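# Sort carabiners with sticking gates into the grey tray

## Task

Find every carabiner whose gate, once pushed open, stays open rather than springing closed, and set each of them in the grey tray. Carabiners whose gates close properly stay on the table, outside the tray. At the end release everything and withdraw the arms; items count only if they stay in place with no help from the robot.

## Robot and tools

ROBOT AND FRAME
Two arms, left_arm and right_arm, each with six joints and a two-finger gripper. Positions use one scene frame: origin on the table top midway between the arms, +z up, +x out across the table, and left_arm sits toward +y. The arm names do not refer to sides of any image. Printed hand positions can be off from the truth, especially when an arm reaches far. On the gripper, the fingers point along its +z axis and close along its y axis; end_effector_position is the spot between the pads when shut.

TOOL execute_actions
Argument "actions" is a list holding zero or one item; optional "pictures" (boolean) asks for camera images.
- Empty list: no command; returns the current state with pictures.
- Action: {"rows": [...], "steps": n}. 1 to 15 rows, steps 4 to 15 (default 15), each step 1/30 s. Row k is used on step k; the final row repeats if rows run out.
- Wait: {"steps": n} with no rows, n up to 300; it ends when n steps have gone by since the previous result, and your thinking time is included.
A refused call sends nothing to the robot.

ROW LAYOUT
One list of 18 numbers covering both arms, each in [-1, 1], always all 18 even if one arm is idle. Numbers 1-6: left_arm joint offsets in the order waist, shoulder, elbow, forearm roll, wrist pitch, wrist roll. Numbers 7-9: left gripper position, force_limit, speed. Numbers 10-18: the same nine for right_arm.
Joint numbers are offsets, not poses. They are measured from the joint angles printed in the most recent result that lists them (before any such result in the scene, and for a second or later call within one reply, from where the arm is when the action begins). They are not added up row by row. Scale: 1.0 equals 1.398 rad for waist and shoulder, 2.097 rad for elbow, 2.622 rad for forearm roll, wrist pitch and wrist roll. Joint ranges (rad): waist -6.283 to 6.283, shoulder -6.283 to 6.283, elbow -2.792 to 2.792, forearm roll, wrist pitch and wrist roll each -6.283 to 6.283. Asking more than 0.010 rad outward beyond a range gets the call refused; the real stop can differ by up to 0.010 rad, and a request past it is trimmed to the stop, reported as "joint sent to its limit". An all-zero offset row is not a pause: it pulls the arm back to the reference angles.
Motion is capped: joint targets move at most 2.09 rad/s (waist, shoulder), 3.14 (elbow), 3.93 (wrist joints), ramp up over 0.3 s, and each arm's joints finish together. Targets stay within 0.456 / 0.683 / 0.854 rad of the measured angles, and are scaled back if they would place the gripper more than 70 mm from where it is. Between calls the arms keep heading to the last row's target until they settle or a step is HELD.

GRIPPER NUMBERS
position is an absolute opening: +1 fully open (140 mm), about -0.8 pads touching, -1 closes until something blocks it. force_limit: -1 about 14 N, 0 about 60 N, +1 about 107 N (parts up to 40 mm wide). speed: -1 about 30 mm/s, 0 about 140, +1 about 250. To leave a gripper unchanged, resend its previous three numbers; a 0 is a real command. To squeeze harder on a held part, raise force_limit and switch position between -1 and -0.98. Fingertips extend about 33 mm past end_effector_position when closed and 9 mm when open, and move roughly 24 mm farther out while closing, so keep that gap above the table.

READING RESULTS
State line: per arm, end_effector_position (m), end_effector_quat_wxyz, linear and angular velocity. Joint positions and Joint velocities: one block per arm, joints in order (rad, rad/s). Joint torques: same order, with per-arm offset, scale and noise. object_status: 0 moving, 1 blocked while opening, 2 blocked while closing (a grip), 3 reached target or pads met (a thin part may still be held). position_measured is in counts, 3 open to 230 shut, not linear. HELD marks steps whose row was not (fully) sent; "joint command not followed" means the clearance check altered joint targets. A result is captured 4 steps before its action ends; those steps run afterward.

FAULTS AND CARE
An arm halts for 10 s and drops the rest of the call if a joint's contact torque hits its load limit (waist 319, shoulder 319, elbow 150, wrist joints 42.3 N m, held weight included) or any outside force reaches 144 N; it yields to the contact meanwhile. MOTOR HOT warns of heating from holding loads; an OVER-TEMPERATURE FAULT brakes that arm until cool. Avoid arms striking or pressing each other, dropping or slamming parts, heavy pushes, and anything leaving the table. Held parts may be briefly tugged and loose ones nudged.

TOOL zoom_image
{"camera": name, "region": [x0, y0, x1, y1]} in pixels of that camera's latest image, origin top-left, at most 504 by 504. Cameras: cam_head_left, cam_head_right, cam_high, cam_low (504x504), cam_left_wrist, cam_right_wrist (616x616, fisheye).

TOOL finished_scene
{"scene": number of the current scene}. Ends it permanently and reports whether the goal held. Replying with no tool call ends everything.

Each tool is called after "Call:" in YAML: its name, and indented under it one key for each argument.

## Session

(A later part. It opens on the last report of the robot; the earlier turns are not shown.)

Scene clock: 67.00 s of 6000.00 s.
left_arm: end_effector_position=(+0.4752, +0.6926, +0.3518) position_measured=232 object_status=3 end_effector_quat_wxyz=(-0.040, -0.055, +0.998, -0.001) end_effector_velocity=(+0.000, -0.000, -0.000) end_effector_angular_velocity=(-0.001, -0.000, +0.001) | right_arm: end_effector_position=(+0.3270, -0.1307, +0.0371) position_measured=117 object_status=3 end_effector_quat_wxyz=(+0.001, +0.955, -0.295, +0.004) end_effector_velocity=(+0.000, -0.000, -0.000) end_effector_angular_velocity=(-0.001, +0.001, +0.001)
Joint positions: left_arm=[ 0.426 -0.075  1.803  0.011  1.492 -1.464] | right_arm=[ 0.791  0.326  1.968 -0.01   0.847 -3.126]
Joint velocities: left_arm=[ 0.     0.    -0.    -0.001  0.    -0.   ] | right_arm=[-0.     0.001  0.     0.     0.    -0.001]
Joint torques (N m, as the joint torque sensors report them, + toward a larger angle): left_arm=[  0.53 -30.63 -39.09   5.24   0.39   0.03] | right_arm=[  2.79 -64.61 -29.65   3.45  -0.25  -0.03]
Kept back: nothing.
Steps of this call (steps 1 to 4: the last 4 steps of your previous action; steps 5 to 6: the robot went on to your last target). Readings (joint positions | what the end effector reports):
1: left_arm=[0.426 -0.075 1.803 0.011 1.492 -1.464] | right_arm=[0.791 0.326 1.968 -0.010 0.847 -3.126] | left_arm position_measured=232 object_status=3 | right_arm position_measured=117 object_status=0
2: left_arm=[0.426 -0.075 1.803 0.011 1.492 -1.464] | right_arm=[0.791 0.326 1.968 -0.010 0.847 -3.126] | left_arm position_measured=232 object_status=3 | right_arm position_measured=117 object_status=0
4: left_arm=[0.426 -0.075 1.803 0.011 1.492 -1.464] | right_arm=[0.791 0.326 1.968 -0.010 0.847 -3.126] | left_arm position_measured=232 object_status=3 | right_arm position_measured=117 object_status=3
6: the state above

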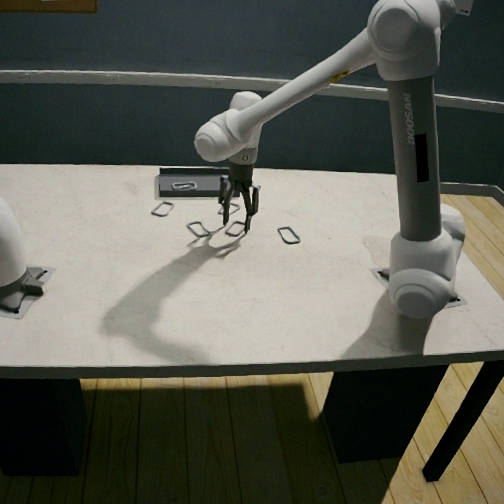

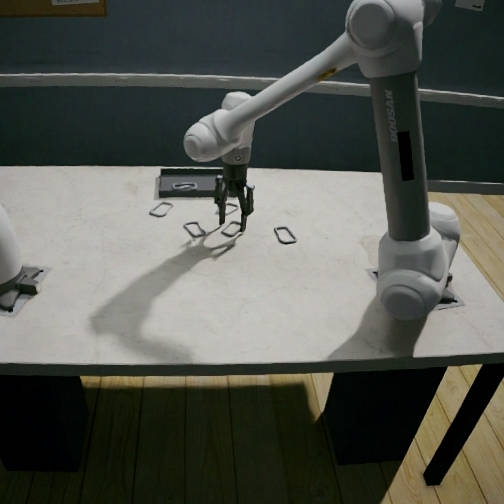

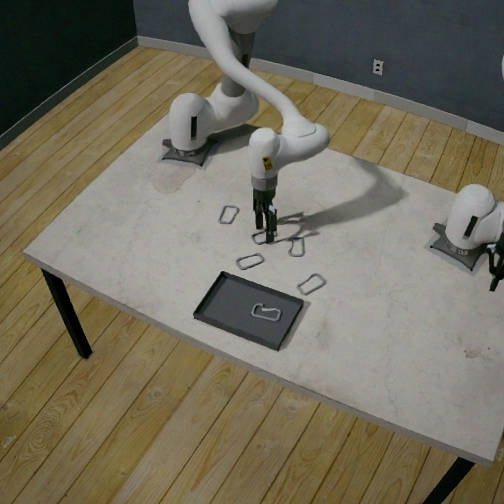

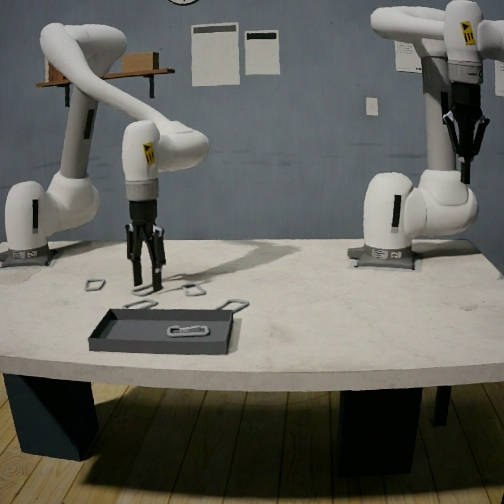

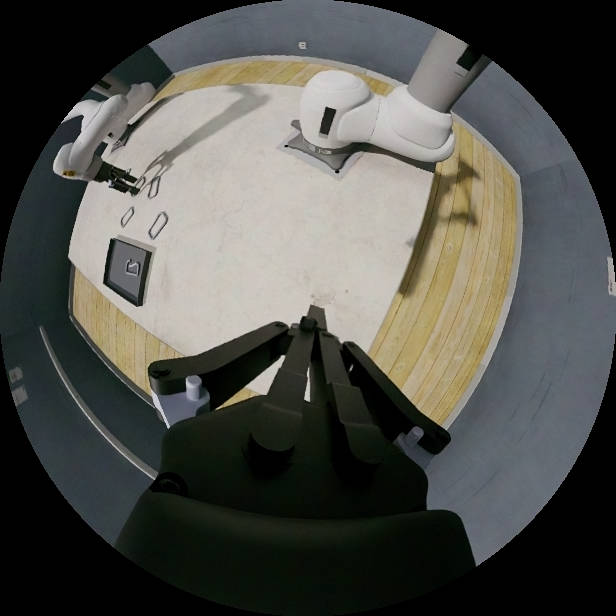

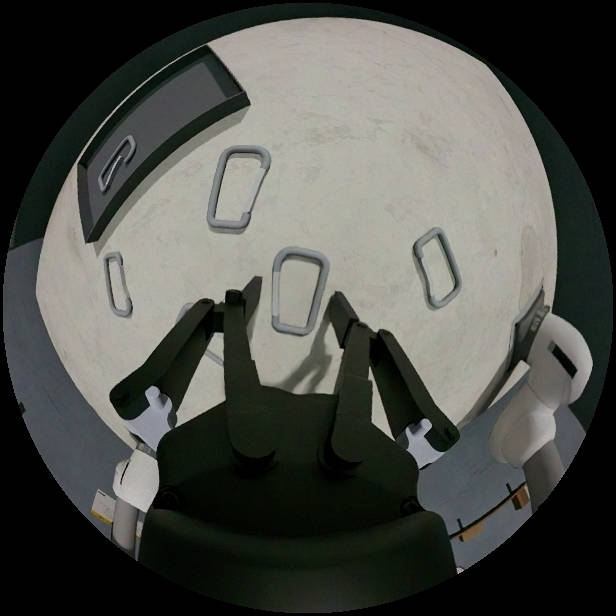

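Call:
execute_actions:
  actions:
    - {"rows":[[0,0,0,0,0,0,-1,-0.5,0,0,-0.12,-0.05,0,0.104,0,0.1,0,0]],"steps":15}

Call:
execute_actions:
  actions:
    - {"steps":8}
  pictures: true

Scene clock: 67.57 s of 6000.00 s.
left_arm: end_effector_position=(+0.4752, +0.6926, +0.3518) position_measured=232 object_status=3 end_effector_quat_wxyz=(-0.040, -0.055, +0.998, -0.001) end_effector_velocity=(-0.000, +0.000, +0.001) end_effector_angular_velocity=(+0.000, -0.001, +0.000) | right_arm: end_effector_position=(+0.3210, -0.1405, +0.1652) position_measured=117 object_status=3 end_effector_quat_wxyz=(+0.001, +0.955, -0.296, +0.004) end_effector_velocity=(-0.034, -0.052, +0.334) end_effector_angular_velocity=(+0.011, -0.009, -0.005)
Joint positions: left_arm=[ 0.426 -0.075  1.803  0.011  1.492 -1.464] | right_arm=[ 0.791  0.184  1.879 -0.01   1.078 -3.126]
Joint velocities: left_arm=[ 0.    -0.001 -0.    -0.    -0.    -0.   ] | right_arm=[ 0.    -0.367 -0.227  0.002  0.58  -0.   ]
Joint torques (N m, as the joint torque sensors report them, + toward a larger angle): left_arm=[ -0.83 -31.05 -39.22   5.24   0.29  -0.03] | right_arm=[  1.96 -43.63 -28.21   3.03  -0.33  -0.36]
Steps of this call (steps 1 to 6: the robot went on to your last target; steps 7 to 17: the first 11 steps of this action). Readings (joint positions | what the end effector reports):
7: left_arm=[0.426 -0.075 1.803 0.011 1.492 -1.464] | right_arm=[0.791 0.326 1.968 -0.010 0.847 -3.126] | left_arm position_measured=232 object_status=3 | right_arm position_measured=117 object_status=3
8: left_arm=[0.426 -0.075 1.803 0.011 1.492 -1.464] | right_arm=[0.791 0.323 1.966 -0.010 0.853 -3.126] | left_arm position_measured=232 object_status=3 | right_arm position_measured=117 object_status=3
10: left_arm=[0.426 -0.075 1.803 0.011 1.492 -1.464] | right_arm=[0.791 0.294 1.948 -0.010 0.900 -3.126] | left_arm position_measured=232 object_status=3 | right_arm position_measured=117 object_status=3
14: left_arm=[0.426 -0.075 1.803 0.011 1.492 -1.464] | right_arm=[0.791 0.228 1.907 -0.010 1.006 -3.126] | left_arm position_measured=232 object_status=3 | right_arm position_measured=117 object_status=3
17: the state above

Scene clock: 67.83 s of 6000.00 s.
left_arm: end_effector_position=(+0.4752, +0.6926, +0.3518) position_measured=232 object_status=3 end_effector_quat_wxyz=(-0.040, -0.055, +0.998, -0.001) end_effector_velocity=(+0.000, -0.000, -0.000) end_effector_angular_velocity=(-0.001, +0.001, +0.001) | right_arm: end_effector_position=(+0.3182, -0.1448, +0.1880) position_measured=117 object_status=3 end_effector_quat_wxyz=(+0.001, +0.955, -0.297, +0.004) end_effector_velocity=(-0.000, -0.001, +0.006) end_effector_angular_velocity=(+0.001, -0.001, -0.001)
Joint positions: left_arm=[ 0.426 -0.075  1.803  0.011  1.492 -1.464] | right_arm=[ 0.791  0.159  1.864 -0.01   1.119 -3.126]
Joint velocities: left_arm=[-0.     0.001 -0.    -0.001 -0.    -0.001] | right_arm=[-0.    -0.006 -0.004 -0.     0.009  0.001]
Joint torques (N m, as the joint torque sensors report them, + toward a larger angle): left_arm=[ -1.03 -31.34 -39.4    5.32   0.41   0.12] | right_arm=[  5.4  -55.04 -35.73   3.94  -0.16  -0.29]
Kept back: nothing.
Steps of this call (steps 1 to 4: the last 4 steps of your previous action; steps 5 to 8: the robot went on to your last target). Readings (joint positions | what the end effector reports):
1: left_arm=[0.426 -0.075 1.803 0.011 1.492 -1.464] | right_arm=[0.791 0.173 1.873 -0.010 1.095 -3.126] | left_arm position_measured=232 object_status=3 | right_arm position_measured=117 object_status=3
2: left_arm=[0.426 -0.075 1.803 0.011 1.492 -1.464] | right_arm=[0.791 0.166 1.868 -0.010 1.106 -3.126] | left_arm position_measured=232 object_status=3 | right_arm position_measured=117 object_status=3
4: left_arm=[0.426 -0.075 1.803 0.011 1.492 -1.464] | right_arm=[0.791 0.161 1.865 -0.010 1.115 -3.126] | left_arm position_measured=232 object_status=3 | right_arm position_measured=117 object_status=3
8: the state above

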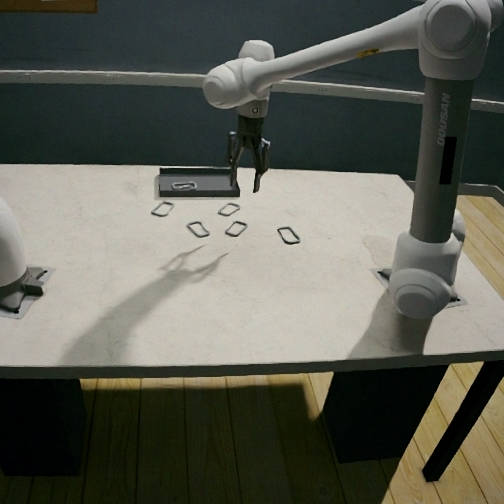

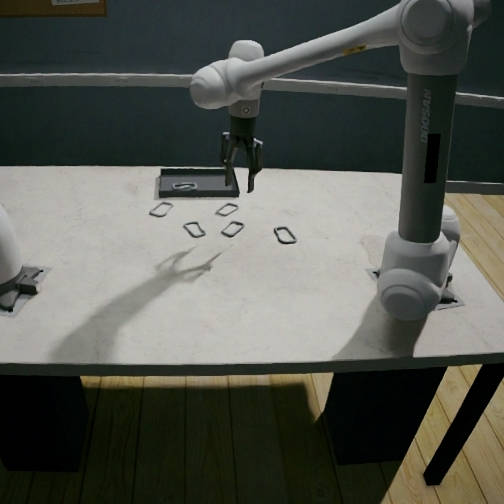

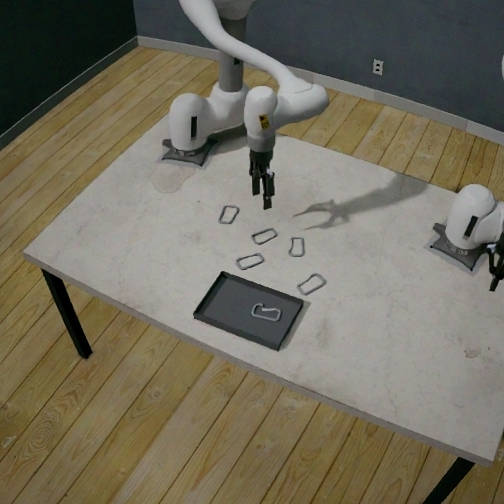

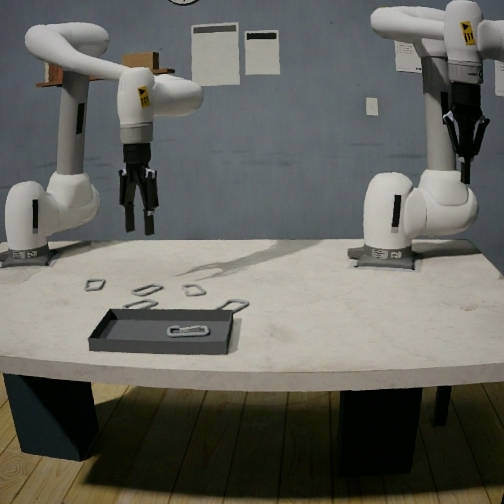

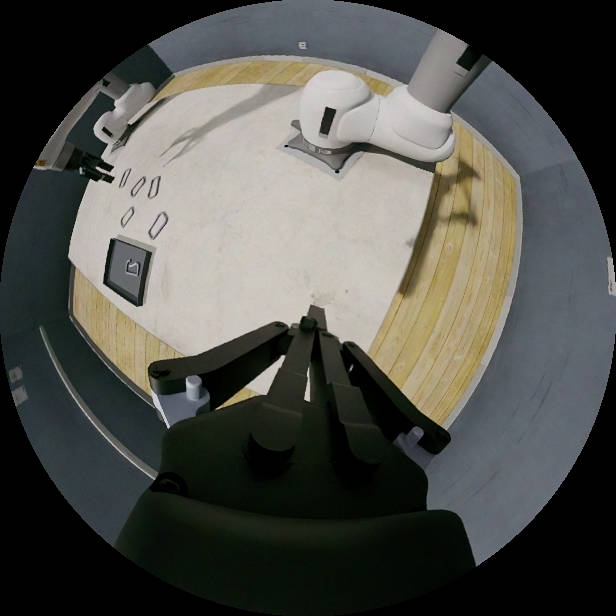

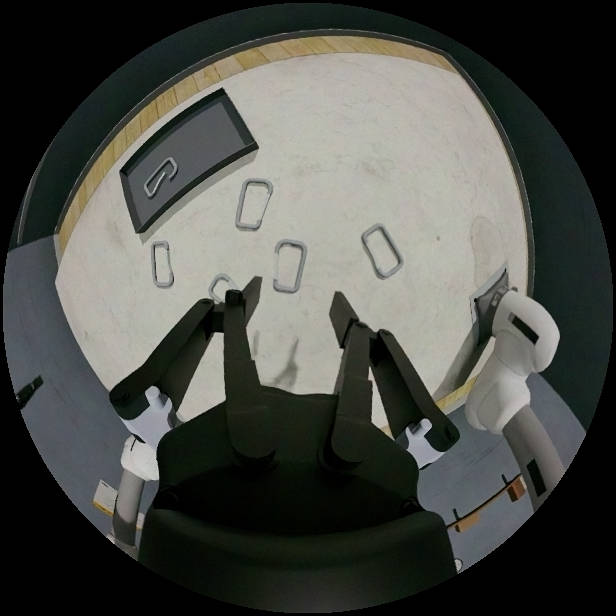

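Call:
finished_scene:
  scene: 2

The scene is finished: the task was done.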